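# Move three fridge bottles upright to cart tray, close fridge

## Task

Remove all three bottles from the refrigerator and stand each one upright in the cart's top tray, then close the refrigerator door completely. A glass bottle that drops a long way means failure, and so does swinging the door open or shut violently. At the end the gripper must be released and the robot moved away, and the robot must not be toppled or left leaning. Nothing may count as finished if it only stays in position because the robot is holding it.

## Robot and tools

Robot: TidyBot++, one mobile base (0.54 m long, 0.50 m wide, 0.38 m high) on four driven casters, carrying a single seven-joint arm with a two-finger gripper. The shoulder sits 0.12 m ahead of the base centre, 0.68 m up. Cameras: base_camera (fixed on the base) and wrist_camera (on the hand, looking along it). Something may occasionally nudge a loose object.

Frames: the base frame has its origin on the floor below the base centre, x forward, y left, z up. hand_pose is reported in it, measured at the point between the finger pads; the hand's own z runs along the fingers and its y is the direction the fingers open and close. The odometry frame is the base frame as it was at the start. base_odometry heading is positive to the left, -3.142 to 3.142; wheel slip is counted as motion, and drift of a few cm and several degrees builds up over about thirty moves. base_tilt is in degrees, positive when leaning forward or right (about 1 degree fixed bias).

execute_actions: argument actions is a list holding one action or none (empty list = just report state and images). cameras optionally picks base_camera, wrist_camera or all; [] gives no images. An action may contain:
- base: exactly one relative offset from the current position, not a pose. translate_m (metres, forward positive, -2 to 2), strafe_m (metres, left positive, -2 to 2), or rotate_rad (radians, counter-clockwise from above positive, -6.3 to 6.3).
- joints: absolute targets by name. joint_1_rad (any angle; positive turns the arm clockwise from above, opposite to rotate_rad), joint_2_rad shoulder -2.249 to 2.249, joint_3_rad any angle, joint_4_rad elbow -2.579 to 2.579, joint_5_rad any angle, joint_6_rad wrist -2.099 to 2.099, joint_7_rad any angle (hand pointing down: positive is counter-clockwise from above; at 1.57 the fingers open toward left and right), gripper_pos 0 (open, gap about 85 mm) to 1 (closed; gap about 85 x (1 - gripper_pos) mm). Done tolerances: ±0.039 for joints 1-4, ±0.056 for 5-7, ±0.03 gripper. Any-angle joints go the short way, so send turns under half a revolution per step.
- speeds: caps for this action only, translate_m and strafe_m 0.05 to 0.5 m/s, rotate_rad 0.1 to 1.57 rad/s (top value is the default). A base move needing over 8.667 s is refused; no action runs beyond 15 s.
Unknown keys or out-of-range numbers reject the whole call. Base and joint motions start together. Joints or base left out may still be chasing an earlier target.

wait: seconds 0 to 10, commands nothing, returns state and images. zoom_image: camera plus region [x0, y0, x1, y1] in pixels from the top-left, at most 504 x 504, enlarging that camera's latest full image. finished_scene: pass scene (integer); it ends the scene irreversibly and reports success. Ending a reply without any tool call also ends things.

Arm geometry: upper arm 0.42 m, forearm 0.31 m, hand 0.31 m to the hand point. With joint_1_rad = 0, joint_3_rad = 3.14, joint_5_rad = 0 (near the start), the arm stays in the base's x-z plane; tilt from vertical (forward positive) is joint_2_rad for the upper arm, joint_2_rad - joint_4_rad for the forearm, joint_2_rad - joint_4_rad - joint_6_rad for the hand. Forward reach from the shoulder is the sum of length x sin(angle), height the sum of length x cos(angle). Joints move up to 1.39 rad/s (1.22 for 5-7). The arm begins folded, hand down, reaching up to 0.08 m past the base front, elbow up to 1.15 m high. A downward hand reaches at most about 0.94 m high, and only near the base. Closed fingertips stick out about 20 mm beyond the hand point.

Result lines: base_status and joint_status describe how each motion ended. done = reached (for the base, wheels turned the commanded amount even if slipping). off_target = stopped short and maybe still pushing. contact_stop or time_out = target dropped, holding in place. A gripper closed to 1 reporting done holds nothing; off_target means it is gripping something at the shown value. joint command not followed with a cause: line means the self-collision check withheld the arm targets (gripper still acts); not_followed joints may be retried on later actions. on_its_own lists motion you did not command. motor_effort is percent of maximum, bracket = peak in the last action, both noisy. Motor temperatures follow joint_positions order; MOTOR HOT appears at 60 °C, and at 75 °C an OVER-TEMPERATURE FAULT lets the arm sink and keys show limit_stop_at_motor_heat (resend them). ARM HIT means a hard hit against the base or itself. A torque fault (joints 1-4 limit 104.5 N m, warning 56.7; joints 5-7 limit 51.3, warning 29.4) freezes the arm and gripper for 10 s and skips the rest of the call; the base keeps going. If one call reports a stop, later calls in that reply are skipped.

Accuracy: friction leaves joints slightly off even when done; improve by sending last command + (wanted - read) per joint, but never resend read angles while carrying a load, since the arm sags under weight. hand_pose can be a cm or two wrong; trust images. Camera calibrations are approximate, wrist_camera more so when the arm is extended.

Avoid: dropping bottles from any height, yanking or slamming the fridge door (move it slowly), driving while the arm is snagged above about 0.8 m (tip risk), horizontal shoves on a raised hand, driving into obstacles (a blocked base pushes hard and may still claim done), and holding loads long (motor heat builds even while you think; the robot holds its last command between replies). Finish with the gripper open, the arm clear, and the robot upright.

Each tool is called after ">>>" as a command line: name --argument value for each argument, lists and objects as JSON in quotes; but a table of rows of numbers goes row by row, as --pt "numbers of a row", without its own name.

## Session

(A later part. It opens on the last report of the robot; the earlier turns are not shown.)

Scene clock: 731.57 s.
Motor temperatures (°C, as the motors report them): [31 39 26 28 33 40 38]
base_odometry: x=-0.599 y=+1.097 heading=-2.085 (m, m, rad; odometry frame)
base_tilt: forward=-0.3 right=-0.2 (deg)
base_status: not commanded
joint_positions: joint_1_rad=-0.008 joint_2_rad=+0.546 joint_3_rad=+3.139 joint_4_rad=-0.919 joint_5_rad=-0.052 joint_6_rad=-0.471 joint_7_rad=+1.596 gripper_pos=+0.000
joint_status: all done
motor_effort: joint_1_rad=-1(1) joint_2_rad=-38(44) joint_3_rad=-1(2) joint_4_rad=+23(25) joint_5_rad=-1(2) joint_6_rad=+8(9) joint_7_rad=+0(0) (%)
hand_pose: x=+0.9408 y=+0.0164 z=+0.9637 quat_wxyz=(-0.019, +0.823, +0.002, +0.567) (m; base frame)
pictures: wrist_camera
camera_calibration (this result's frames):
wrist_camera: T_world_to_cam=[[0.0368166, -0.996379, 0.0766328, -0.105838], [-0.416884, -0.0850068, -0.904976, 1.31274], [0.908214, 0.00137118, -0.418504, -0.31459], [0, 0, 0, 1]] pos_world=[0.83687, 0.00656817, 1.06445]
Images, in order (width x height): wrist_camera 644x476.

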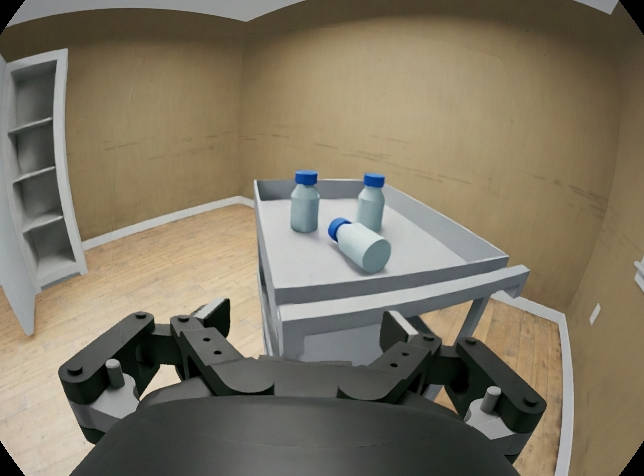

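>>> execute_actions --actions '[{"base":{"translate_m":0.5},"joints":{"joint_2_rad":0.25,"joint_4_rad":-0.95,"joint_6_rad":-1.9},"speeds":{"translate_m":0.12}}]'

Scene clock: 746.17 s.
Motor temperatures (°C, as the motors report them): [31 39 26 28 33 40 38]
base_odometry: x=-0.845 y=+0.661 heading=-2.084 (m, m, rad; odometry frame)
base_tilt: forward=-0.3 right=-0.2 (deg)
base_status: done
joint_positions: joint_1_rad=-0.008 joint_2_rad=+0.251 joint_3_rad=+3.139 joint_4_rad=-0.923 joint_5_rad=-0.052 joint_6_rad=-1.887 joint_7_rad=+1.596 gripper_pos=+0.000
joint_status: all done
motor_effort: joint_1_rad=+0(3) joint_2_rad=-23(39) joint_3_rad=-1(2) joint_4_rad=+17(24) joint_5_rad=-2(1) joint_6_rad=+1(8) joint_7_rad=+0(0) (%)
hand_pose: x=+0.5381 y=+0.0209 z=+0.9008 quat_wxyz=(-0.024, +0.999, +0.027, +0.040) (m; base frame)
pictures: base_camera, wrist_camera
camera_calibration (this result's frames):
wrist_camera: T_world_to_cam=[[0.156009, -0.987681, -0.012149, -0.0660561], [-0.987652, -0.155802, -0.0164331, 0.59657], [0.0143378, 0.0145627, -0.999791, 1.02914], [0, 0, 0, 1]] pos_world=[0.584753, 0.0127172, 1.03792]
Images, in order (width x height): base_camera 644x364, wrist_camera 644x476.

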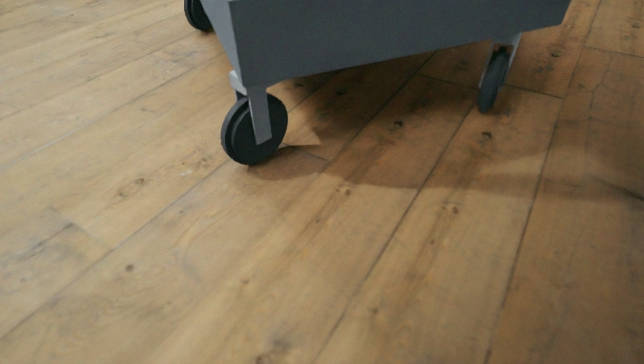

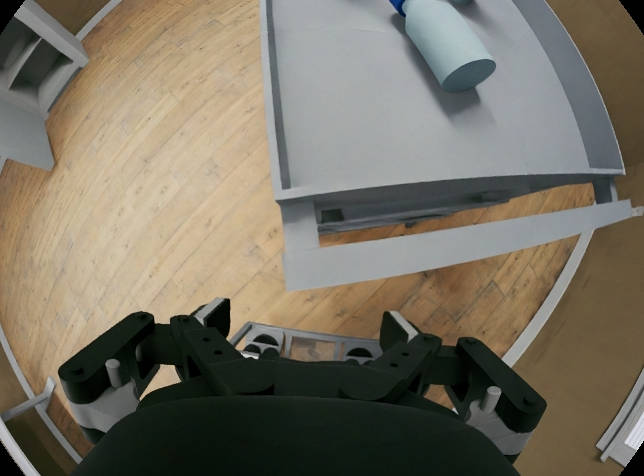

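>>> execute_actions --actions '[{"base":{"strafe_m":-0.07},"joints":{"joint_7_rad":1.95},"speeds":{"strafe_m":0.08}}]' --cameras '[]'

>>> execute_actions --actions '[{"base":{"translate_m":0.12},"speeds":{"translate_m":0.06}}]'

Scene clock: 757.77 s.
Motor temperatures (°C, as the motors report them): [31 38 26 28 33 40 38]
base_odometry: x=-0.906 y=+0.695 heading=-2.084 (m, m, rad; odometry frame)
base_tilt: forward=-0.3 right=-0.2 (deg)
base_status: done
joint_positions: joint_1_rad=-0.007 joint_2_rad=+0.251 joint_3_rad=+3.139 joint_4_rad=-0.923 joint_5_rad=-0.052 joint_6_rad=-1.887 joint_7_rad=+1.926 gripper_pos=+0.000
joint_status: all done
motor_effort: joint_1_rad=-1(2) joint_2_rad=-23(25) joint_3_rad=-1(2) joint_4_rad=+17(17) joint_5_rad=-1(3) joint_6_rad=+1(1) joint_7_rad=+0(0) (%)
hand_pose: x=+0.5381 y=+0.0206 z=+0.9008 quat_wxyz=(-0.017, +0.981, +0.190, +0.044) (m; base frame)
pictures: none
No camera images: the call's "cameras" was empty. Leave "cameras" out to get every camera's image.

Scene clock: 760.27 s.
Motor temperatures (°C, as the motors report them): [31 38 26 28 33 40 38]
base_odometry: x=-0.965 y=+0.590 heading=-2.084 (m, m, rad; odometry frame)
base_tilt: forward=-0.3 right=-0.2 (deg)
base_status: done
joint_positions: joint_1_rad=-0.007 joint_2_rad=+0.251 joint_3_rad=+3.139 joint_4_rad=-0.924 joint_5_rad=-0.052 joint_6_rad=-1.887 joint_7_rad=+1.926 gripper_pos=+0.000
joint_status: not commanded
motor_effort: joint_1_rad=+0(0) joint_2_rad=-23(26) joint_3_rad=-1(1) joint_4_rad=+17(18) joint_5_rad=-2(2) joint_6_rad=+0(2) joint_7_rad=+0(1) (%)
hand_pose: x=+0.5380 y=+0.0206 z=+0.9008 quat_wxyz=(-0.017, +0.981, +0.190, +0.044) (m; base frame)
pictures: base_camera, wrist_camera
camera_calibration (this result's frames):
wrist_camera: T_world_to_cam=[[0.465554, -0.884836, 0.0180106, -0.262086], [-0.884526, -0.465877, -0.0239152, 0.554041], [0.0295518, -0.00479703, -0.999552, 1.02115], [0, 0, 0, 1]] pos_world=[0.581902, 0.0311102, 1.03866]
Images, in order (width x height): base_camera 644x364, wrist_camera 644x476.

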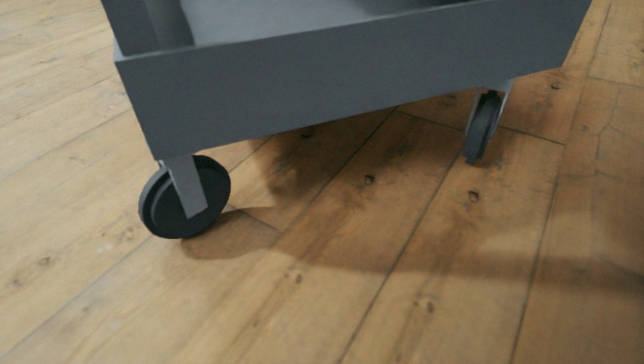

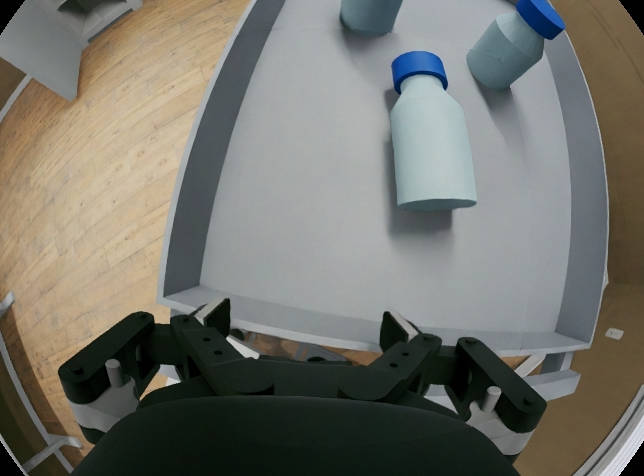

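>>> execute_actions --actions '[{"base":{"strafe_m":-0.06},"joints":{"joint_2_rad":0.4,"joint_4_rad":-0.88,"joint_6_rad":-1.88},"speeds":{"strafe_m":0.06}}]' --cameras '["wrist_camera"]'

Scene clock: 768.23 s.
Motor temperatures (°C, as the motors report them): [31 38 26 28 33 39 38]
base_odometry: x=-1.018 y=+0.620 heading=-2.084 (m, m, rad; odometry frame)
base_tilt: forward=-0.3 right=-0.1 (deg)
base_status: done
joint_positions: joint_1_rad=-0.007 joint_2_rad=+0.405 joint_3_rad=+3.139 joint_4_rad=-0.906 joint_5_rad=-0.052 joint_6_rad=-1.887 joint_7_rad=+1.926 gripper_pos=+0.000
joint_status: all done
motor_effort: joint_1_rad=-1(3) joint_2_rad=-28(32) joint_3_rad=-1(3) joint_4_rad=+17(18) joint_5_rad=-2(3) joint_6_rad=-1(1) joint_7_rad=+0(0) (%)
hand_pose: x=+0.5708 y=+0.0206 z=+0.8389 quat_wxyz=(-0.030, +0.981, +0.188, -0.023) (m; base frame)
pictures: wrist_camera
camera_calibration (this result's frames):
wrist_camera: T_world_to_cam=[[0.463295, -0.885095, -0.0443311, -0.222659], [-0.879776, -0.465373, 0.0970668, 0.477334], [-0.106544, -0.00596907, -0.99429, 1.03162], [0, 0, 0, 1]] pos_world=[0.633017, 0.0312218, 0.969528]
Images, in order (width x height): wrist_camera 644x476.

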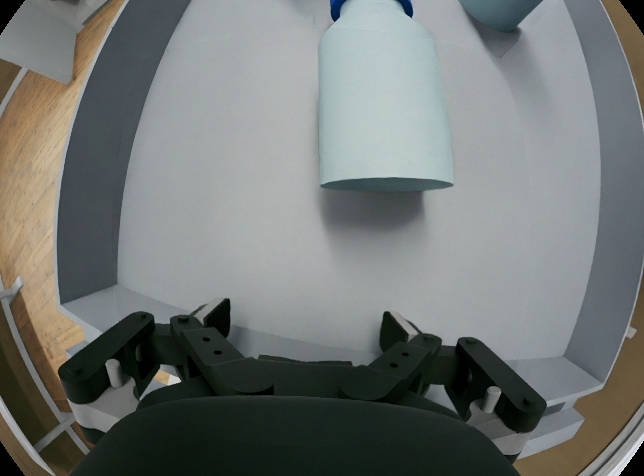

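>>> execute_actions --actions '[{"joints":{"joint_2_rad":0.28,"joint_6_rad":-1.7}, "base":{"strafe_m":-0.03},"speeds":{"strafe_m":0.06}}]' --cameras '[]'

>>> execute_actions --actions '[{"base":{"translate_m":0.06},"speeds":{"translate_m":0.05}}]'

Scene clock: 777.53 s.
Motor temperatures (°C, as the motors report them): [31 38 26 28 33 39 38]
base_odometry: x=-1.044 y=+0.634 heading=-2.084 (m, m, rad; odometry frame)
base_tilt: forward=-0.3 right=-0.2 (deg)
base_status: done
joint_positions: joint_1_rad=-0.007 joint_2_rad=+0.276 joint_3_rad=+3.139 joint_4_rad=-0.900 joint_5_rad=-0.051 joint_6_rad=-1.729 joint_7_rad=+1.926 gripper_pos=+0.000
joint_status: all done
motor_effort: joint_1_rad=+0(3) joint_2_rad=-26(31) joint_3_rad=-1(3) joint_4_rad=+18(18) joint_5_rad=-2(3) joint_6_rad=+2(2) joint_7_rad=+1(0) (%)
hand_pose: x=+0.5965 y=+0.0212 z=+0.9054 quat_wxyz=(-0.004, +0.975, +0.186, +0.121) (m; base frame)
pictures: none
No camera images: the call's "cameras" was empty. Leave "cameras" out to get every camera's image.

Scene clock: 779.20 s.
Motor temperatures (°C, as the motors report them): [31 38 26 28 33 39 38]
base_odometry: x=-1.073 y=+0.582 heading=-2.084 (m, m, rad; odometry frame)
base_tilt: forward=-0.3 right=-0.2 (deg)
base_status: done
joint_positions: joint_1_rad=-0.007 joint_2_rad=+0.277 joint_3_rad=+3.139 joint_4_rad=-0.900 joint_5_rad=-0.051 joint_6_rad=-1.729 joint_7_rad=+1.926 gripper_pos=+0.000
joint_status: not commanded
motor_effort: joint_1_rad=-1(1) joint_2_rad=-25(27) joint_3_rad=-1(1) joint_4_rad=+18(19) joint_5_rad=-2(2) joint_6_rad=+2(3) joint_7_rad=+0(0) (%)
hand_pose: x=+0.5969 y=+0.0212 z=+0.9047 quat_wxyz=(-0.004, +0.975, +0.186, +0.120) (m; base frame)
pictures: base_camera, wrist_camera
camera_calibration (this result's frames):
wrist_camera: T_world_to_cam=[[0.449754, -0.889052, 0.0854863, -0.3406], [-0.874042, -0.457804, -0.162682, 0.725634], [0.183768, -0.00155191, -0.982968, 0.916185], [0, 0, 0, 1]] pos_world=[0.619055, 0.0308093, 1.04774]
Images, in order (width x height): base_camera 644x364, wrist_camera 644x476.

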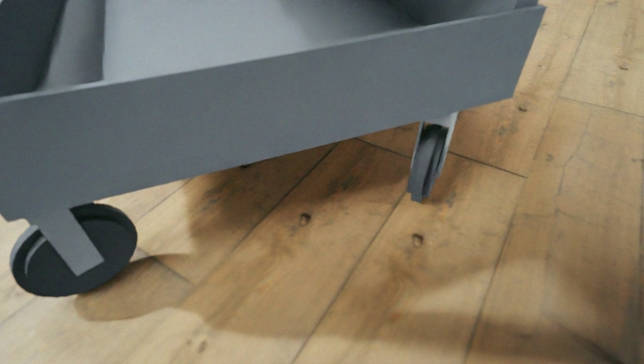

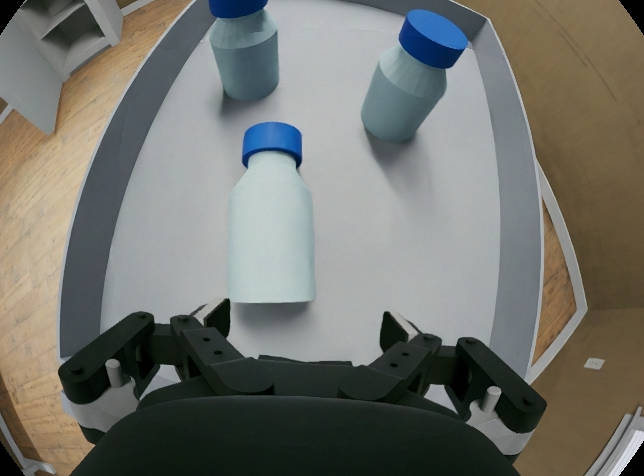

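>>> execute_actions --actions '[{"base":{"strafe_m":0.03},"joints":{"joint_2_rad":0.36,"joint_4_rad":-0.8,"joint_6_rad":-1.65},"speeds":{"strafe_m":0.05}}]' --cameras '["wrist_camera"]'

Scene clock: 786.90 s.
Motor temperatures (°C, as the motors report them): [31 37 26 28 33 39 38]
base_odometry: x=-1.047 y=+0.567 heading=-2.084 (m, m, rad; odometry frame)
base_tilt: forward=-0.3 right=-0.2 (deg)
base_status: done
joint_positions: joint_1_rad=-0.006 joint_2_rad=+0.359 joint_3_rad=+3.139 joint_4_rad=-0.823 joint_5_rad=-0.051 joint_6_rad=-1.678 joint_7_rad=+1.926 gripper_pos=+0.000
joint_status: all done
motor_effort: joint_1_rad=+0(4) joint_2_rad=-29(29) joint_3_rad=-1(3) joint_4_rad=+18(19) joint_5_rad=-2(3) joint_6_rad=+2(2) joint_7_rad=+0(0) (%)
hand_pose: x=+0.6438 y=+0.0214 z=+0.8964 quat_wxyz=(-0.001, +0.972, +0.185, +0.143) (m; base frame)
pictures: wrist_camera
camera_calibration (this result's frames):
wrist_camera: T_world_to_cam=[[0.442731, -0.890474, 0.105096, -0.373857], [-0.866949, -0.455033, -0.203332, 0.797129], [0.228884, -0.00109116, -0.973453, 0.861853], [0, 0, 0, 1]] pos_world=[0.659324, 0.0307507, 1.04035]
Images, in order (width x height): wrist_camera 644x476.

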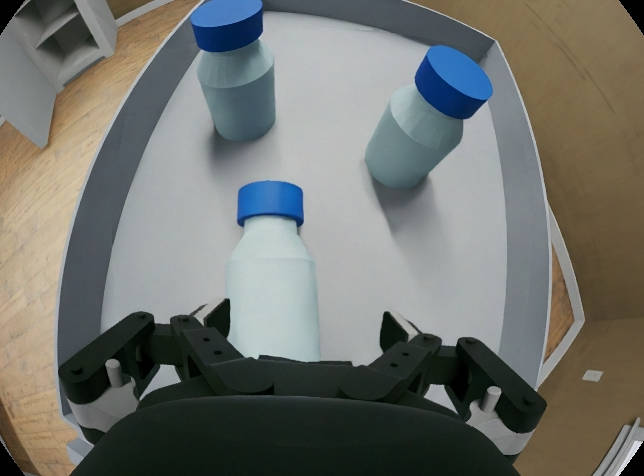

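>>> execute_actions --actions '[{"base":{"strafe_m":0.035},"speeds":{"strafe_m":0.05}}]' --cameras '[]'

>>> execute_actions --actions '[{"joints":{"joint_2_rad":0.49,"joint_4_rad":-0.8,"joint_6_rad":-1.65}}]' --cameras '["wrist_camera"]'

Scene clock: 797.53 s.
Motor temperatures (°C, as the motors report them): [31 37 26 28 33 39 38]
base_odometry: x=-1.017 y=+0.550 heading=-2.084 (m, m, rad; odometry frame)
base_tilt: forward=-0.3 right=-0.1 (deg)
base_status: done
joint_positions: joint_1_rad=-0.006 joint_2_rad=+0.359 joint_3_rad=+3.139 joint_4_rad=-0.823 joint_5_rad=-0.051 joint_6_rad=-1.678 joint_7_rad=+1.926 gripper_pos=+0.000
joint_status: not commanded
motor_effort: joint_1_rad=-1(4) joint_2_rad=-28(30) joint_3_rad=-1(3) joint_4_rad=+18(19) joint_5_rad=-1(3) joint_6_rad=+2(2) joint_7_rad=+0(1) (%)
hand_pose: x=+0.6438 y=+0.0211 z=+0.8964 quat_wxyz=(+0.000, +0.972, +0.185, +0.143) (m; base frame)
pictures: none
No camera images: the call's "cameras" was empty. Leave "cameras" out to get every camera's image.

Scene clock: 798.87 s.
Motor temperatures (°C, as the motors report them): [31 37 26 28 33 39 38]
base_odometry: x=-1.017 y=+0.550 heading=-2.084 (m, m, rad; odometry frame)
base_tilt: forward=-0.3 right=-0.2 (deg)
base_status: not commanded
joint_positions: joint_1_rad=-0.006 joint_2_rad=+0.495 joint_3_rad=+3.139 joint_4_rad=-0.821 joint_5_rad=-0.051 joint_6_rad=-1.678 joint_7_rad=+1.926 gripper_pos=+0.000
joint_status: all done
motor_effort: joint_1_rad=+0(0) joint_2_rad=-32(36) joint_3_rad=-2(2) joint_4_rad=+18(20) joint_5_rad=-1(2) joint_6_rad=+1(2) joint_7_rad=+0(0) (%)
hand_pose: x=+0.6685 y=+0.0213 z=+0.8239 quat_wxyz=(-0.012, +0.980, +0.184, +0.077) (m; base frame)
pictures: wrist_camera
camera_calibration (this result's frames):
wrist_camera: T_world_to_cam=[[0.452529, -0.890571, 0.0458402, -0.334982], [-0.886504, -0.45484, -0.0850427, 0.719387], [0.0965864, -0.0021532, -0.995322, 0.89205], [0, 0, 0, 1]] pos_world=[0.703169, 0.0308012, 0.964411]
Images, in order (width x height): wrist_camera 644x476.

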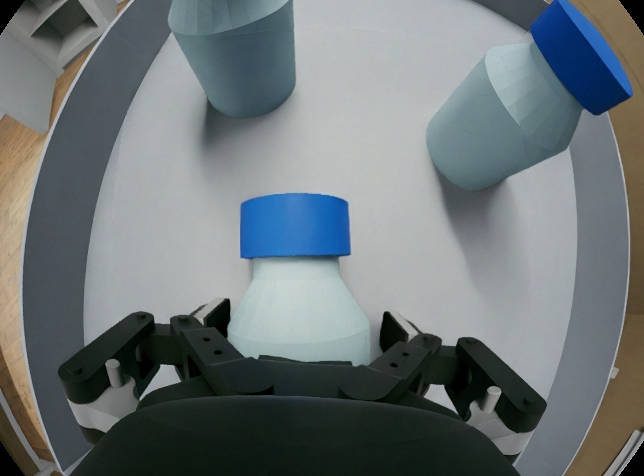

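>>> execute_actions --actions '[{"joints":{"gripper_pos":1}}]' --cameras '[]'

>>> execute_actions --actions '[{"joints":{"joint_2_rad":0.2,"joint_4_rad":-0.9,"gripper_pos":1},"base":{"translate_m":-0.35},"speeds":{"translate_m":0.1}}]' --cameras '[]'

Scene clock: 805.77 s.
Motor temperatures (°C, as the motors report them): [31 37 26 28 33 39 38]
base_odometry: x=-1.017 y=+0.550 heading=-2.084 (m, m, rad; odometry frame)
base_tilt: forward=-0.3 right=-0.2 (deg)
base_status: not commanded
joint_positions: joint_1_rad=-0.006 joint_2_rad=+0.493 joint_3_rad=+3.139 joint_4_rad=-0.820 joint_5_rad=-0.051 joint_6_rad=-1.678 joint_7_rad=+1.926 gripper_pos=+0.232
joint_status: gripper_pos off_target (ended at +0.232, target +1.000)
motor_effort: joint_1_rad=-1(1) joint_2_rad=-34(35) joint_3_rad=-2(2) joint_4_rad=+20(20) joint_5_rad=-1(0) joint_6_rad=+2(2) joint_7_rad=+1(0) (%)
hand_pose: x=+0.6687 y=+0.0213 z=+0.8252 quat_wxyz=(-0.012, +0.980, +0.184, +0.079) (m; base frame)
pictures: none
No camera images: the call's "cameras" was empty. Leave "cameras" out to get every camera's image.

Scene clock: 809.87 s.
Motor temperatures (°C, as the motors report them): [31 37 26 28 33 39 38]
base_odometry: x=-0.845 y=+0.855 heading=-2.084 (m, m, rad; odometry frame)
base_tilt: forward=-0.3 right=-0.2 (deg)
base_status: done
joint_positions: joint_1_rad=-0.006 joint_2_rad=+0.211 joint_3_rad=+3.139 joint_4_rad=-0.888 joint_5_rad=-0.051 joint_6_rad=-1.672 joint_7_rad=+1.926 gripper_pos=+0.232
joint_status: gripper_pos off_target (ended at +0.232, target +1.000); the others done
motor_effort: joint_1_rad=-1(2) joint_2_rad=-26(39) joint_3_rad=-1(2) joint_4_rad=+21(21) joint_5_rad=-2(3) joint_6_rad=+4(5) joint_7_rad=+0(0) (%)
hand_pose: x=+0.5996 y=+0.0208 z=+0.9460 quat_wxyz=(+0.008, +0.965, +0.184, +0.185) (m; base frame)
pictures: none
No camera images: the call's "cameras" was empty. Leave "cameras" out to get every camera's image.

>>> execute_actions --actions '[{"joints":{"joint_2_rad":0.5,"joint_4_rad":-1.05,"joint_6_rad":0.15,"joint_7_rad":1.57,"gripper_pos":1}}]' --cameras '["wrist_camera"]'

Scene clock: 816.90 s.
Motor temperatures (°C, as the motors report them): [31 37 26 28 33 39 38]
base_odometry: x=-0.845 y=+0.855 heading=-2.084 (m, m, rad; odometry frame)
base_tilt: forward=-0.3 right=-0.2 (deg)
base_status: not commanded
joint_positions: joint_1_rad=-0.006 joint_2_rad=+0.524 joint_3_rad=+3.139 joint_4_rad=-1.046 joint_5_rad=-0.051 joint_6_rad=+0.111 joint_7_rad=+1.611 gripper_pos=+0.232
joint_status: gripper_pos off_target (ended at +0.232, target +1.000); the others done
motor_effort: joint_1_rad=-1(1) joint_2_rad=-43(43) joint_3_rad=-1(1) joint_4_rad=+29(29) joint_5_rad=-1(1) joint_6_rad=+12(12) joint_7_rad=+0(0) (%)
hand_pose: x=+0.9533 y=+0.0058 z=+1.0809 quat_wxyz=(-0.005, +0.667, -0.003, +0.745) (m; base frame)
pictures: wrist_camera
camera_calibration (this result's frames):
wrist_camera: T_world_to_cam=[[-0.0338581, -0.995512, 0.0883698, -0.0711572], [0.0412851, -0.0897381, -0.995109, 1.08381], [0.998574, -0.0300442, 0.0441381, -0.86294], [0, 0, 0, 1]] pos_world=[0.814555, 0.000495088, 1.12289]
Images, in order (width x height): wrist_camera 644x476.

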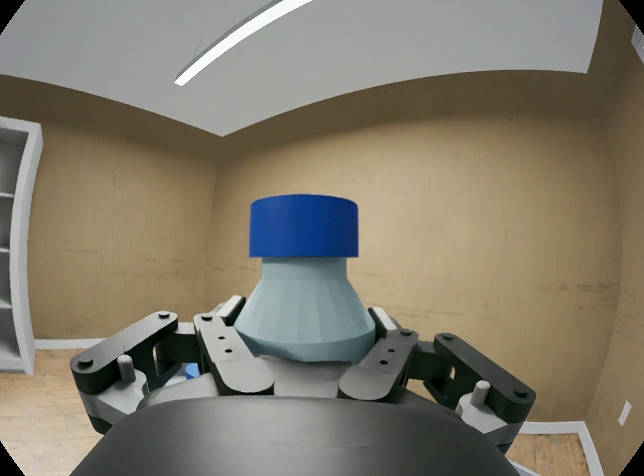

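>>> execute_actions --actions '[{"joints":{"joint_2_rad":0.7,"joint_4_rad":-1.2,"joint_6_rad":0.37,"gripper_pos":1}}]' --cameras '["wrist_camera"]'

Scene clock: 826.40 s.
Motor temperatures (°C, as the motors report them): [31 37 26 28 33 39 38]
base_odometry: x=-0.845 y=+0.855 heading=-2.084 (m, m, rad; odometry frame)
base_tilt: forward=-0.3 right=-0.1 (deg)
base_status: not commanded
joint_positions: joint_1_rad=-0.006 joint_2_rad=+0.703 joint_3_rad=+3.139 joint_4_rad=-1.183 joint_5_rad=-0.051 joint_6_rad=+0.329 joint_7_rad=+1.611 gripper_pos=+0.232
joint_status: gripper_pos off_target (ended at +0.232, target +1.000); the others done
motor_effort: joint_1_rad=+0(0) joint_2_rad=-43(53) joint_3_rad=-1(2) joint_4_rad=+24(29) joint_5_rad=-1(0) joint_6_rad=+10(12) joint_7_rad=+0(1) (%)
hand_pose: x=+1.0011 y=+0.0027 z=+0.9096 quat_wxyz=(+0.000, +0.702, -0.006, +0.712) (m; base frame)
pictures: wrist_camera
camera_calibration (this result's frames):
wrist_camera: T_world_to_cam=[[-0.0359137, -0.99495, 0.0937248, -0.0602646], [-0.0571028, -0.091589, -0.994158, 1.00868], [0.997722, -0.0410559, -0.0535252, -0.813457], [0, 0, 0, 1]] pos_world=[0.867038, -0.000973521, 0.964895]
Images, in order (width x height): wrist_camera 644x476.

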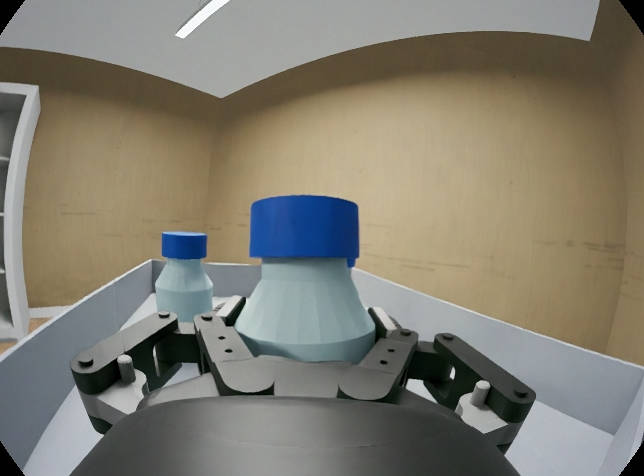

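>>> execute_actions --actions '[{"joints":{"joint_2_rad":0.76,"joint_4_rad":-1.2,"joint_6_rad":0.43,"gripper_pos":1}}]' --cameras '[]'

Scene clock: 831.77 s.
Motor temperatures (°C, as the motors report them): [31 37 26 28 33 39 38]
base_odometry: x=-0.845 y=+0.855 heading=-2.084 (m, m, rad; odometry frame)
base_tilt: forward=-0.3 right=-0.2 (deg)
base_status: not commanded
joint_positions: joint_1_rad=-0.006 joint_2_rad=+0.714 joint_3_rad=+3.139 joint_4_rad=-1.183 joint_5_rad=-0.051 joint_6_rad=+0.392 joint_7_rad=+1.611 gripper_pos=+0.232
joint_status: joint_2_rad off_target (ended at +0.714, target +0.760); gripper_pos off_target (ended at +0.232, target +1.000); the others done
motor_effort: joint_1_rad=+0(1) joint_2_rad=-36(43) joint_3_rad=-1(1) joint_4_rad=+21(24) joint_5_rad=-1(1) joint_6_rad=+10(10) joint_7_rad=+0(0) (%)
hand_pose: x=+1.0029 y=+0.0017 z=+0.9191 quat_wxyz=(+0.001, +0.684, -0.007, +0.730) (m; base frame)
pictures: none
No camera images: the call's "cameras" was empty. Leave "cameras" out to get every camera's image.

Resting on the tray. Release.

>>> execute_actions --actions '[{"joints":{"joint_2_rad":0.72,"gripper_pos":0}}]' --cameras '["wrist_camera"]'

>>> execute_actions --actions '[{"base":{"translate_m":-0.2},"speeds":{"translate_m":0.06}}]' --cameras '["wrist_camera"]'

Scene clock: 838.50 s.
Motor temperatures (°C, as the motors report them): [31 37 26 28 33 40 38]
base_odometry: x=-0.845 y=+0.855 heading=-2.084 (m, m, rad; odometry frame)
base_tilt: forward=-0.3 right=-0.2 (deg)
base_status: not commanded
joint_positions: joint_1_rad=-0.006 joint_2_rad=+0.714 joint_3_rad=+3.139 joint_4_rad=-1.184 joint_5_rad=-0.051 joint_6_rad=+0.399 joint_7_rad=+1.611 gripper_pos=+0.000
joint_status: all done
motor_effort: joint_1_rad=+0(4) joint_2_rad=-41(42) joint_3_rad=-1(3) joint_4_rad=+23(24) joint_5_rad=-1(0) joint_6_rad=+8(11) joint_7_rad=+1(0) (%)
hand_pose: x=+1.0027 y=+0.0015 z=+0.9210 quat_wxyz=(+0.001, +0.681, -0.007, +0.732) (m; base frame)
pictures: wrist_camera
camera_calibration (this result's frames):
wrist_camera: T_world_to_cam=[[-0.0448692, -0.994744, 0.0920345, -0.0519242], [0.000114227, -0.0921324, -0.995747, 0.964147], [0.998993, -0.0446679, 0.00424753, -0.869017], [0, 0, 0, 1]] pos_world=[0.865702, -0.00163931, 0.968516]
Images, in order (width x height): wrist_camera 644x476.

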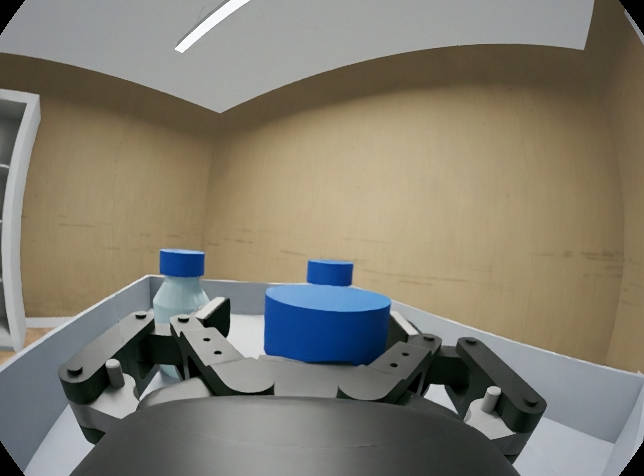

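Scene clock: 842.33 s.
Motor temperatures (°C, as the motors report them): [31 37 26 28 33 40 38]
base_odometry: x=-0.747 y=+1.029 heading=-2.084 (m, m, rad; odometry frame)
base_tilt: forward=-0.3 right=-0.1 (deg)
base_status: done
joint_positions: joint_1_rad=-0.006 joint_2_rad=+0.715 joint_3_rad=+3.139 joint_4_rad=-1.184 joint_5_rad=-0.051 joint_6_rad=+0.400 joint_7_rad=+1.611 gripper_pos=+0.000
joint_status: not commanded
motor_effort: joint_1_rad=-1(1) joint_2_rad=-42(43) joint_3_rad=-1(2) joint_4_rad=+23(24) joint_5_rad=+0(1) joint_6_rad=+8(9) joint_7_rad=+0(0) (%)
hand_pose: x=+1.0028 y=+0.0015 z=+0.9209 quat_wxyz=(+0.001, +0.681, -0.007, +0.732) (m; base frame)
pictures: wrist_camera
camera_calibration (this result's frames):
wrist_camera: T_world_to_cam=[[-0.0449752, -0.994741, 0.0920194, -0.051808], [0.000698944, -0.0921439, -0.995745, 0.96348], [0.998988, -0.0447195, 0.00483946, -0.869643], [0, 0, 0, 1]] pos_world=[0.86576, -0.00164679, 0.968356]
Images, in order (width x height): wrist_camera 644x476.

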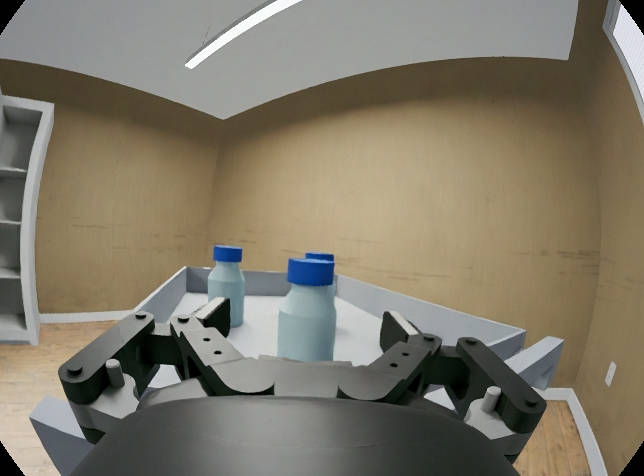

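>>> execute_actions --actions '[{"base":{"translate_m":-0.2},"joints":{"joint_2_rad":0.6,"joint_4_rad":-0.97,"joint_6_rad":0,"gripper_pos":1},"speeds":{"translate_m":0.15}}]' --cameras '[]'

>>> execute_actions --actions '[{"base":{"rotate_rad":0.51}}]' --cameras '[]'

>>> execute_actions --actions '[{"base":{"strafe_m":1.25}}]'

Scene clock: 856.70 s.
Motor temperatures (°C, as the motors report them): [31 38 26 28 33 40 38]
base_odometry: x=-0.642 y=+1.198 heading=-2.087 (m, m, rad; odometry frame)
base_tilt: forward=-0.3 right=-0.2 (deg)
base_status: translate_m time_out (by the wheels' count: -0.199 of -0.200)
joint_positions: joint_1_rad=-0.011 joint_2_rad=+0.595 joint_3_rad=+3.137 joint_4_rad=-0.986 joint_5_rad=-0.051 joint_6_rad=+0.031 joint_7_rad=+1.611 gripper_pos=+0.999
joint_status: all done
motor_effort: joint_1_rad=-1(13) joint_2_rad=-40(46) joint_3_rad=-1(7) joint_4_rad=+24(28) joint_5_rad=-1(0) joint_6_rad=+9(10) joint_7_rad=+0(0) (%)
hand_pose: x=+0.9804 y=+0.0126 z=+1.0330 quat_wxyz=(-0.009, +0.700, +0.000, +0.714) (m; base frame)
pictures: none
No camera images: the call's "cameras" was empty. Leave "cameras" out to get every camera's image.

not run: a stop came earlier in this reply.

not run: a stop came earlier in this reply.

>>> execute_actions --actions '[{"base":{"strafe_m":0.3},"speeds":{"strafe_m":0.25}}]' --cameras '[]'

>>> execute_actions --actions '[{"base":{"rotate_rad":0.51}}]' --cameras '[]'

>>> execute_actions --actions '[{"base":{"strafe_m":1.0}}]'

Scene clock: 868.73 s.
Motor temperatures (°C, as the motors report them): [31 38 26 28 33 39 38]
base_odometry: x=-0.381 y=+1.050 heading=-2.087 (m, m, rad; odometry frame)
base_tilt: forward=-0.3 right=-0.2 (deg)
base_status: done
joint_positions: joint_1_rad=-0.005 joint_2_rad=+0.595 joint_3_rad=+3.137 joint_4_rad=-0.986 joint_5_rad=-0.051 joint_6_rad=+0.031 joint_7_rad=+1.611 gripper_pos=+0.999
joint_status: not commanded
motor_effort: joint_1_rad=+0(3) joint_2_rad=-40(41) joint_3_rad=-1(3) joint_4_rad=+24(25) joint_5_rad=-1(1) joint_6_rad=+9(9) joint_7_rad=+0(1) (%)
hand_pose: x=+0.9805 y=+0.0077 z=+1.0329 quat_wxyz=(-0.007, +0.700, -0.002, +0.714) (m; base frame)
pictures: none
No camera images: the call's "cameras" was empty. Leave "cameras" out to get every camera's image.

Scene clock: 870.47 s.
Motor temperatures (°C, as the motors report them): [31 38 26 28 33 39 38]
base_odometry: x=-0.381 y=+1.050 heading=-1.578 (m, m, rad; odometry frame)
base_tilt: forward=-0.3 right=-0.1 (deg)
base_status: done
joint_positions: joint_1_rad=-0.014 joint_2_rad=+0.596 joint_3_rad=+3.134 joint_4_rad=-0.986 joint_5_rad=-0.051 joint_6_rad=+0.030 joint_7_rad=+1.611 gripper_pos=+0.999
joint_status: not commanded
motor_effort: joint_1_rad=-1(8) joint_2_rad=-40(42) joint_3_rad=-2(4) joint_4_rad=+24(25) joint_5_rad=-1(1) joint_6_rad=+9(9) joint_7_rad=+0(0) (%)
hand_pose: x=+0.9806 y=+0.0167 z=+1.0323 quat_wxyz=(-0.012, +0.700, +0.001, +0.714) (m; base frame)
pictures: none
No camera images: the call's "cameras" was empty. Leave "cameras" out to get every camera's image.

Scene clock: 873.87 s.
Motor temperatures (°C, as the motors report them): [31 38 26 28 33 39 38]
base_odometry: x=+0.619 y=+1.044 heading=-1.577 (m, m, rad; odometry frame)
base_tilt: forward=-0.3 right=-0.2 (deg)
base_status: done
joint_positions: joint_1_rad=-0.005 joint_2_rad=+0.596 joint_3_rad=+3.134 joint_4_rad=-0.986 joint_5_rad=-0.051 joint_6_rad=+0.030 joint_7_rad=+1.611 gripper_pos=+0.999
joint_status: not commanded
motor_effort: joint_1_rad=-1(4) joint_2_rad=-40(41) joint_3_rad=-1(3) joint_4_rad=+24(25) joint_5_rad=-1(1) joint_6_rad=+9(9) joint_7_rad=+0(0) (%)
hand_pose: x=+0.9807 y=+0.0090 z=+1.0323 quat_wxyz=(-0.009, +0.700, -0.002, +0.714) (m; base frame)
pictures: base_camera, wrist_camera
camera_calibration (this result's frames):
wrist_camera: T_world_to_cam=[[-0.0180846, -0.995937, 0.0882224, -0.0780644], [-0.0502221, -0.0872206, -0.994922, 1.1241], [0.998574, -0.0224234, -0.0484407, -0.792535], [0, 0, 0, 1]] pos_world=[0.846449, 0.00252623, 1.08689]
Images, in order (width x height): base_camera 644x364, wrist_camera 644x476.

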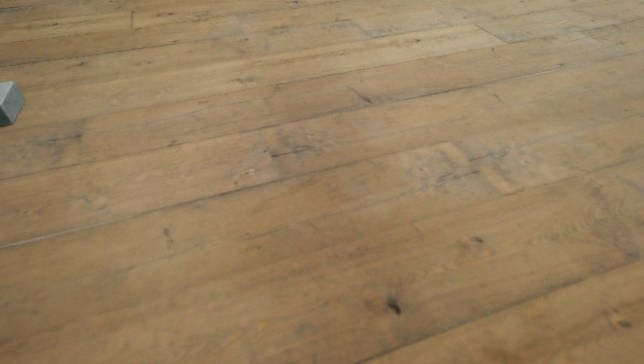

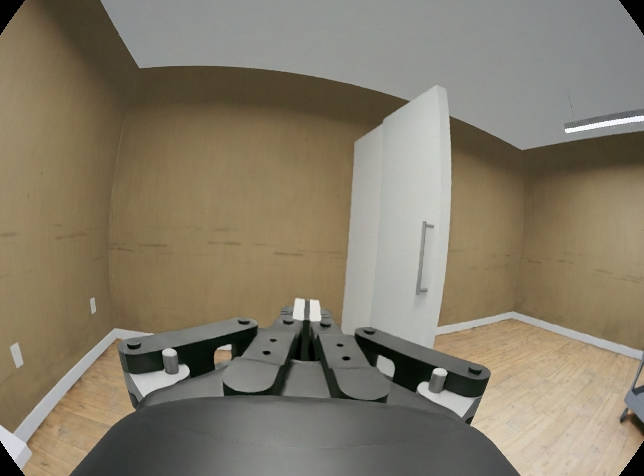

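Good position on the outer side. Drive forward.

>>> execute_actions --actions '[{"base":{"translate_m":0.75},"speeds":{"translate_m":0.3}}]'

Scene clock: 888.13 s.
Motor temperatures (°C, as the motors report them): [31 38 26 29 33 39 38]
base_odometry: x=+0.615 y=+0.294 heading=-1.576 (m, m, rad; odometry frame)
base_tilt: forward=-0.2 right=-0.2 (deg)
base_status: done
joint_positions: joint_1_rad=-0.005 joint_2_rad=+0.600 joint_3_rad=+3.134 joint_4_rad=-0.986 joint_5_rad=-0.051 joint_6_rad=+0.029 joint_7_rad=+1.611 gripper_pos=+0.999
joint_status: not commanded
motor_effort: joint_1_rad=+0(3) joint_2_rad=-40(42) joint_3_rad=-1(2) joint_4_rad=+24(25) joint_5_rad=-1(1) joint_6_rad=+9(9) joint_7_rad=+0(0) (%)
hand_pose: x=+0.9820 y=+0.0090 z=+1.0286 quat_wxyz=(-0.009, +0.702, -0.002, +0.712) (m; base frame)
pictures: base_camera, wrist_camera
camera_calibration (this result's frames):
wrist_camera: T_world_to_cam=[[-0.0176177, -0.995935, 0.0883373, -0.0782872], [-0.0550592, -0.0872506, -0.994664, 1.12503], [0.998328, -0.0223875, -0.0532982, -0.788827], [0, 0, 0, 1]] pos_world=[0.848072, 0.00253064, 1.0839]
Images, in order (width x height): base_camera 644x364, wrist_camera 644x476.

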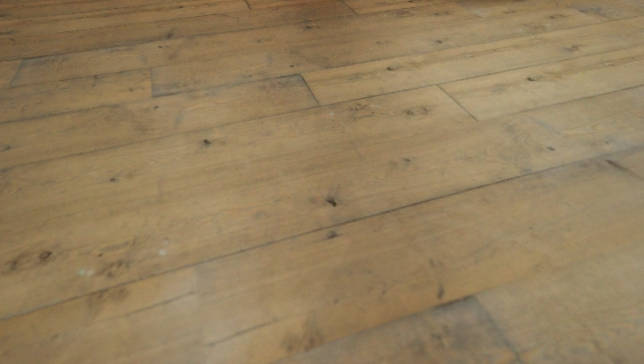

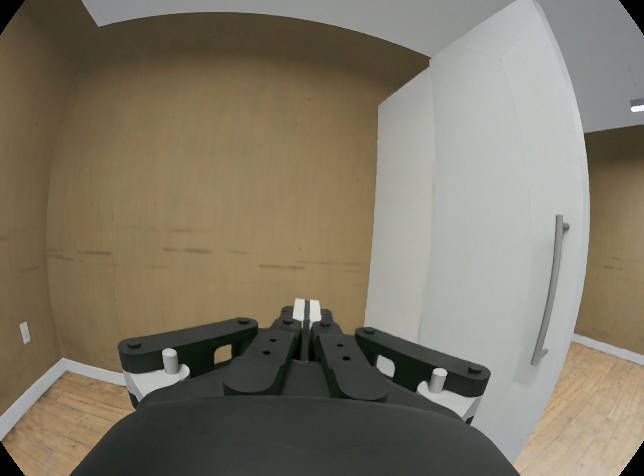

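>>> execute_actions --actions '[{"base":{"translate_m":0.2},"speeds":{"translate_m":0.2}}]' --cameras '[]'

>>> execute_actions --actions '[{"base":{"strafe_m":-0.5},"speeds":{"strafe_m":0.12}}]'

Scene clock: 905.07 s.
Motor temperatures (°C, as the motors report them): [31 38 26 29 33 39 38]
base_odometry: x=+0.614 y=+0.094 heading=-1.576 (m, m, rad; odometry frame)
base_tilt: forward=-0.3 right=-0.2 (deg)
base_status: done
joint_positions: joint_1_rad=-0.005 joint_2_rad=+0.601 joint_3_rad=+3.134 joint_4_rad=-0.986 joint_5_rad=-0.051 joint_6_rad=+0.029 joint_7_rad=+1.611 gripper_pos=+0.999
joint_status: not commanded
motor_effort: joint_1_rad=-1(3) joint_2_rad=-40(42) joint_3_rad=-2(2) joint_4_rad=+24(25) joint_5_rad=-1(1) joint_6_rad=+9(9) joint_7_rad=+1(1) (%)
hand_pose: x=+0.9823 y=+0.0090 z=+1.0278 quat_wxyz=(-0.009, +0.703, -0.002, +0.712) (m; base frame)
pictures: none
No camera images: the call's "cameras" was empty. Leave "cameras" out to get every camera's image.

Scene clock: 909.87 s.
Motor temperatures (°C, as the motors report them): [31 38 26 29 33 39 38]
base_odometry: x=+0.114 y=+0.097 heading=-1.576 (m, m, rad; odometry frame)
base_tilt: forward=-0.3 right=-0.2 (deg)
base_status: done
joint_positions: joint_1_rad=-0.002 joint_2_rad=+0.601 joint_3_rad=+3.134 joint_4_rad=-0.986 joint_5_rad=-0.051 joint_6_rad=+0.029 joint_7_rad=+1.611 gripper_pos=+0.999
joint_status: not commanded
motor_effort: joint_1_rad=-1(4) joint_2_rad=-40(41) joint_3_rad=-2(3) joint_4_rad=+24(24) joint_5_rad=-1(2) joint_6_rad=+9(9) joint_7_rad=+0(0) (%)
hand_pose: x=+0.9823 y=+0.0067 z=+1.0278 quat_wxyz=(-0.008, +0.703, -0.003, +0.712) (m; base frame)
pictures: base_camera, wrist_camera
camera_calibration (this result's frames):
wrist_camera: T_world_to_cam=[[-0.0201329, -0.995884, 0.0883679, -0.0780517], [-0.0565371, -0.0871104, -0.994593, 1.12541], [0.998197, -0.0250201, -0.0545506, -0.787778], [0, 0, 0, 1]] pos_world=[0.848414, 0.000594342, 1.08325]
Images, in order (width x height): base_camera 644x364, wrist_camera 644x476.

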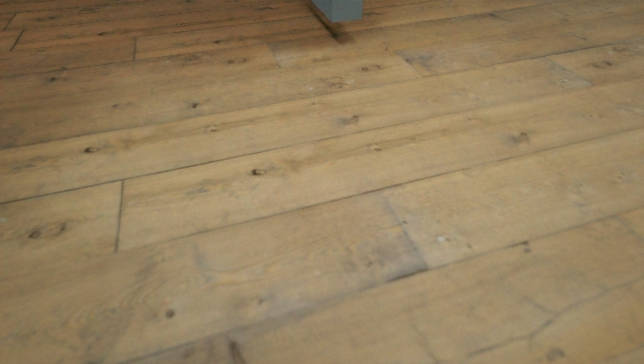

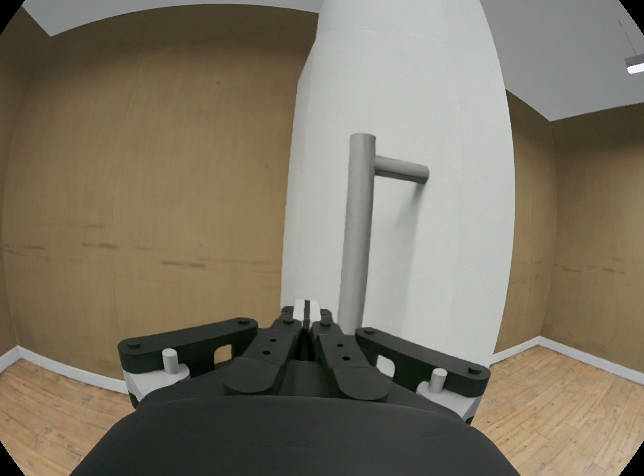

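>>> execute_actions --actions '[{"base":{"strafe_m":0.15},"speeds":{"strafe_m":0.15}}]' --cameras '[]'

>>> execute_actions --actions '[{"base":{"translate_m":0.35},"speeds":{"translate_m":0.15}}]' --cameras '[]'

>>> execute_actions --actions '[{"base":{"strafe_m":-0.55},"speeds":{"strafe_m":0.1}}]'

Scene clock: 921.30 s.
Motor temperatures (°C, as the motors report them): [31 38 26 29 33 39 38]
base_odometry: x=+0.264 y=+0.096 heading=-1.576 (m, m, rad; odometry frame)
base_tilt: forward=-0.3 right=-0.2 (deg)
base_status: done
joint_positions: joint_1_rad=-0.003 joint_2_rad=+0.601 joint_3_rad=+3.134 joint_4_rad=-0.986 joint_5_rad=-0.051 joint_6_rad=+0.028 joint_7_rad=+1.611 gripper_pos=+0.999
joint_status: not commanded
motor_effort: joint_1_rad=+0(5) joint_2_rad=-41(41) joint_3_rad=-1(3) joint_4_rad=+24(24) joint_5_rad=-1(1) joint_6_rad=+9(9) joint_7_rad=+0(0) (%)
hand_pose: x=+0.9823 y=+0.0074 z=+1.0276 quat_wxyz=(-0.008, +0.703, -0.003, +0.711) (m; base frame)
pictures: none
No camera images: the call's "cameras" was empty. Leave "cameras" out to get every camera's image.

Scene clock: 924.30 s.
Motor temperatures (°C, as the motors report them): [31 38 26 29 33 39 38]
base_odometry: x=+0.263 y=-0.254 heading=-1.576 (m, m, rad; odometry frame)
base_tilt: forward=-0.3 right=-0.1 (deg)
base_status: done
joint_positions: joint_1_rad=-0.003 joint_2_rad=+0.601 joint_3_rad=+3.134 joint_4_rad=-0.986 joint_5_rad=-0.051 joint_6_rad=+0.028 joint_7_rad=+1.611 gripper_pos=+0.999
joint_status: not commanded
motor_effort: joint_1_rad=-1(3) joint_2_rad=-40(42) joint_3_rad=-2(2) joint_4_rad=+24(26) joint_5_rad=-1(1) joint_6_rad=+9(9) joint_7_rad=+0(0) (%)
hand_pose: x=+0.9825 y=+0.0074 z=+1.0271 quat_wxyz=(-0.008, +0.703, -0.003, +0.711) (m; base frame)
pictures: none
No camera images: the call's "cameras" was empty. Leave "cameras" out to get every camera's image.

Scene clock: 930.40 s.
Motor temperatures (°C, as the motors report them): [31 38 26 29 33 39 38]
base_odometry: x=-0.287 y=-0.252 heading=-1.575 (m, m, rad; odometry frame)
base_tilt: forward=-0.3 right=-0.2 (deg)
base_status: done
joint_positions: joint_1_rad=-0.006 joint_2_rad=+0.601 joint_3_rad=+3.133 joint_4_rad=-0.986 joint_5_rad=-0.051 joint_6_rad=+0.028 joint_7_rad=+1.611 gripper_pos=+0.999
joint_status: not commanded
motor_effort: joint_1_rad=-1(8) joint_2_rad=-40(42) joint_3_rad=-1(3) joint_4_rad=+24(25) joint_5_rad=-1(1) joint_6_rad=+9(9) joint_7_rad=+0(0) (%)
hand_pose: x=+0.9824 y=+0.0107 z=+1.0271 quat_wxyz=(-0.010, +0.703, -0.001, +0.711) (m; base frame)
pictures: base_camera, wrist_camera
camera_calibration (this result's frames):
wrist_camera: T_world_to_cam=[[-0.0152921, -0.995982, 0.0882341, -0.0786389], [-0.0576638, -0.0872191, -0.994519, 1.12611], [0.998219, -0.0202962, -0.0560983, -0.786316], [0, 0, 0, 1]] pos_world=[0.848649, 0.00393578, 1.08276]
Images, in order (width x height): base_camera 644x364, wrist_camera 644x476.

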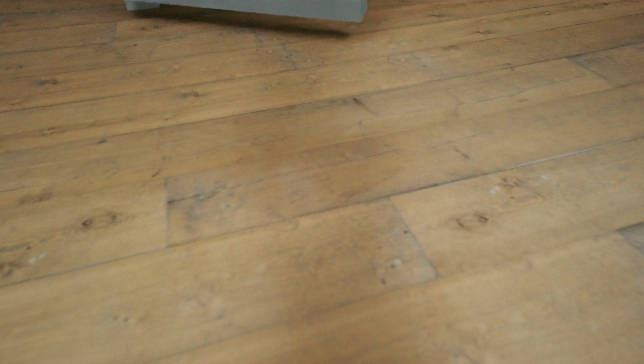

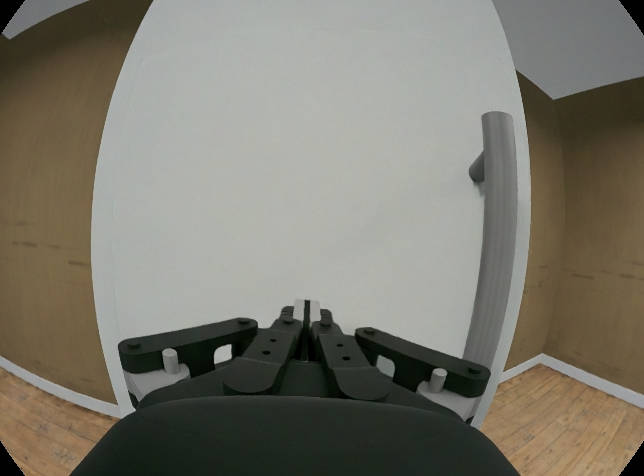

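Door mostly closed; push gently.

>>> execute_actions --actions '[{"base":{"translate_m":0.15},"speeds":{"translate_m":0.06}}]'

Scene clock: 938.07 s.
Motor temperatures (°C, as the motors report them): [31 38 26 29 33 39 38]
base_odometry: x=-0.288 y=-0.402 heading=-1.576 (m, m, rad; odometry frame)
base_tilt: forward=-0.2 right=-0.1 (deg)
base_status: done
joint_positions: joint_1_rad=-0.006 joint_2_rad=+0.601 joint_3_rad=+3.133 joint_4_rad=-0.986 joint_5_rad=-0.051 joint_6_rad=+0.027 joint_7_rad=+1.611 gripper_pos=+0.999
joint_status: not commanded
motor_effort: joint_1_rad=-1(2) joint_2_rad=-39(43) joint_3_rad=-2(2) joint_4_rad=+23(25) joint_5_rad=-2(1) joint_6_rad=+9(9) joint_7_rad=+0(0) (%)
hand_pose: x=+0.9822 y=+0.0107 z=+1.0276 quat_wxyz=(-0.010, +0.703, -0.001, +0.711) (m; base frame)
pictures: base_camera, wrist_camera
camera_calibration (this result's frames):
wrist_camera: T_world_to_cam=[[-0.0152997, -0.995983, 0.088229, -0.0786663], [-0.0573388, -0.0872202, -0.994538, 1.12627], [0.998238, -0.0202751, -0.055774, -0.786425], [0, 0, 0, 1]] pos_world=[0.848414, 0.00393812, 1.08319]
Images, in order (width x height): base_camera 644x364, wrist_camera 644x476.

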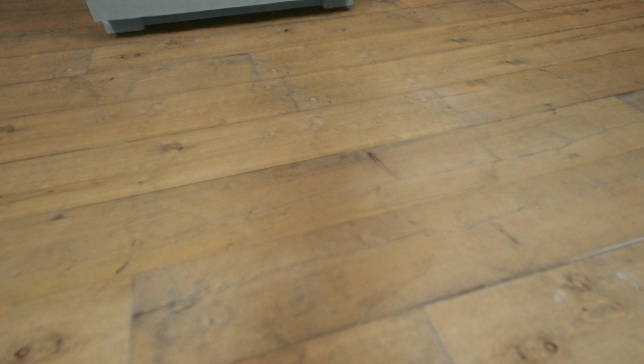

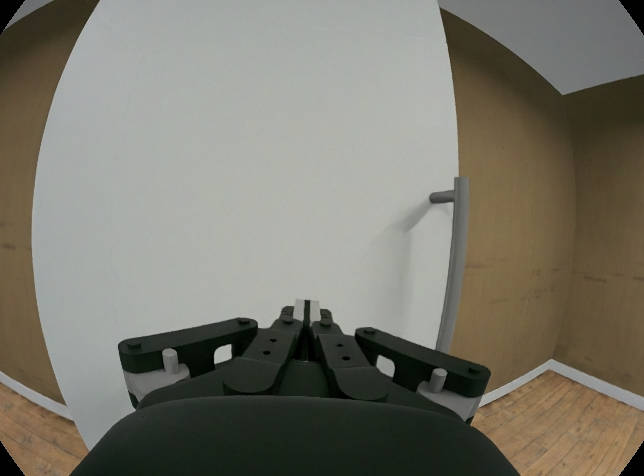

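>>> execute_actions --actions '[{"base":{"translate_m":0.08},"speeds":{"translate_m":0.05}}]' --cameras '["base_camera"]'

Scene clock: 946.83 s.
Motor temperatures (°C, as the motors report them): [31 39 26 29 33 39 38]
base_odometry: x=-0.289 y=-0.482 heading=-1.576 (m, m, rad; odometry frame)
base_tilt: forward=-0.3 right=-0.2 (deg)
base_status: done
joint_positions: joint_1_rad=-0.006 joint_2_rad=+0.600 joint_3_rad=+3.133 joint_4_rad=-0.986 joint_5_rad=-0.051 joint_6_rad=+0.027 joint_7_rad=+1.611 gripper_pos=+0.999
joint_status: not commanded
motor_effort: joint_1_rad=+0(3) joint_2_rad=-40(43) joint_3_rad=-1(2) joint_4_rad=+24(24) joint_5_rad=+0(1) joint_6_rad=+9(9) joint_7_rad=+0(0) (%)
hand_pose: x=+0.9822 y=+0.0107 z=+1.0277 quat_wxyz=(-0.010, +0.703, -0.001, +0.711) (m; base frame)
pictures: base_camera
Images, in order (width x height): base_camera 644x364.

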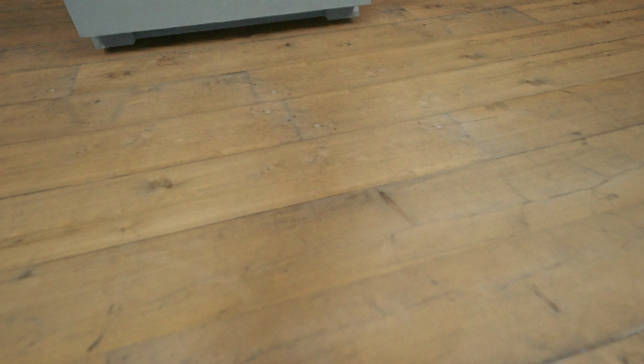

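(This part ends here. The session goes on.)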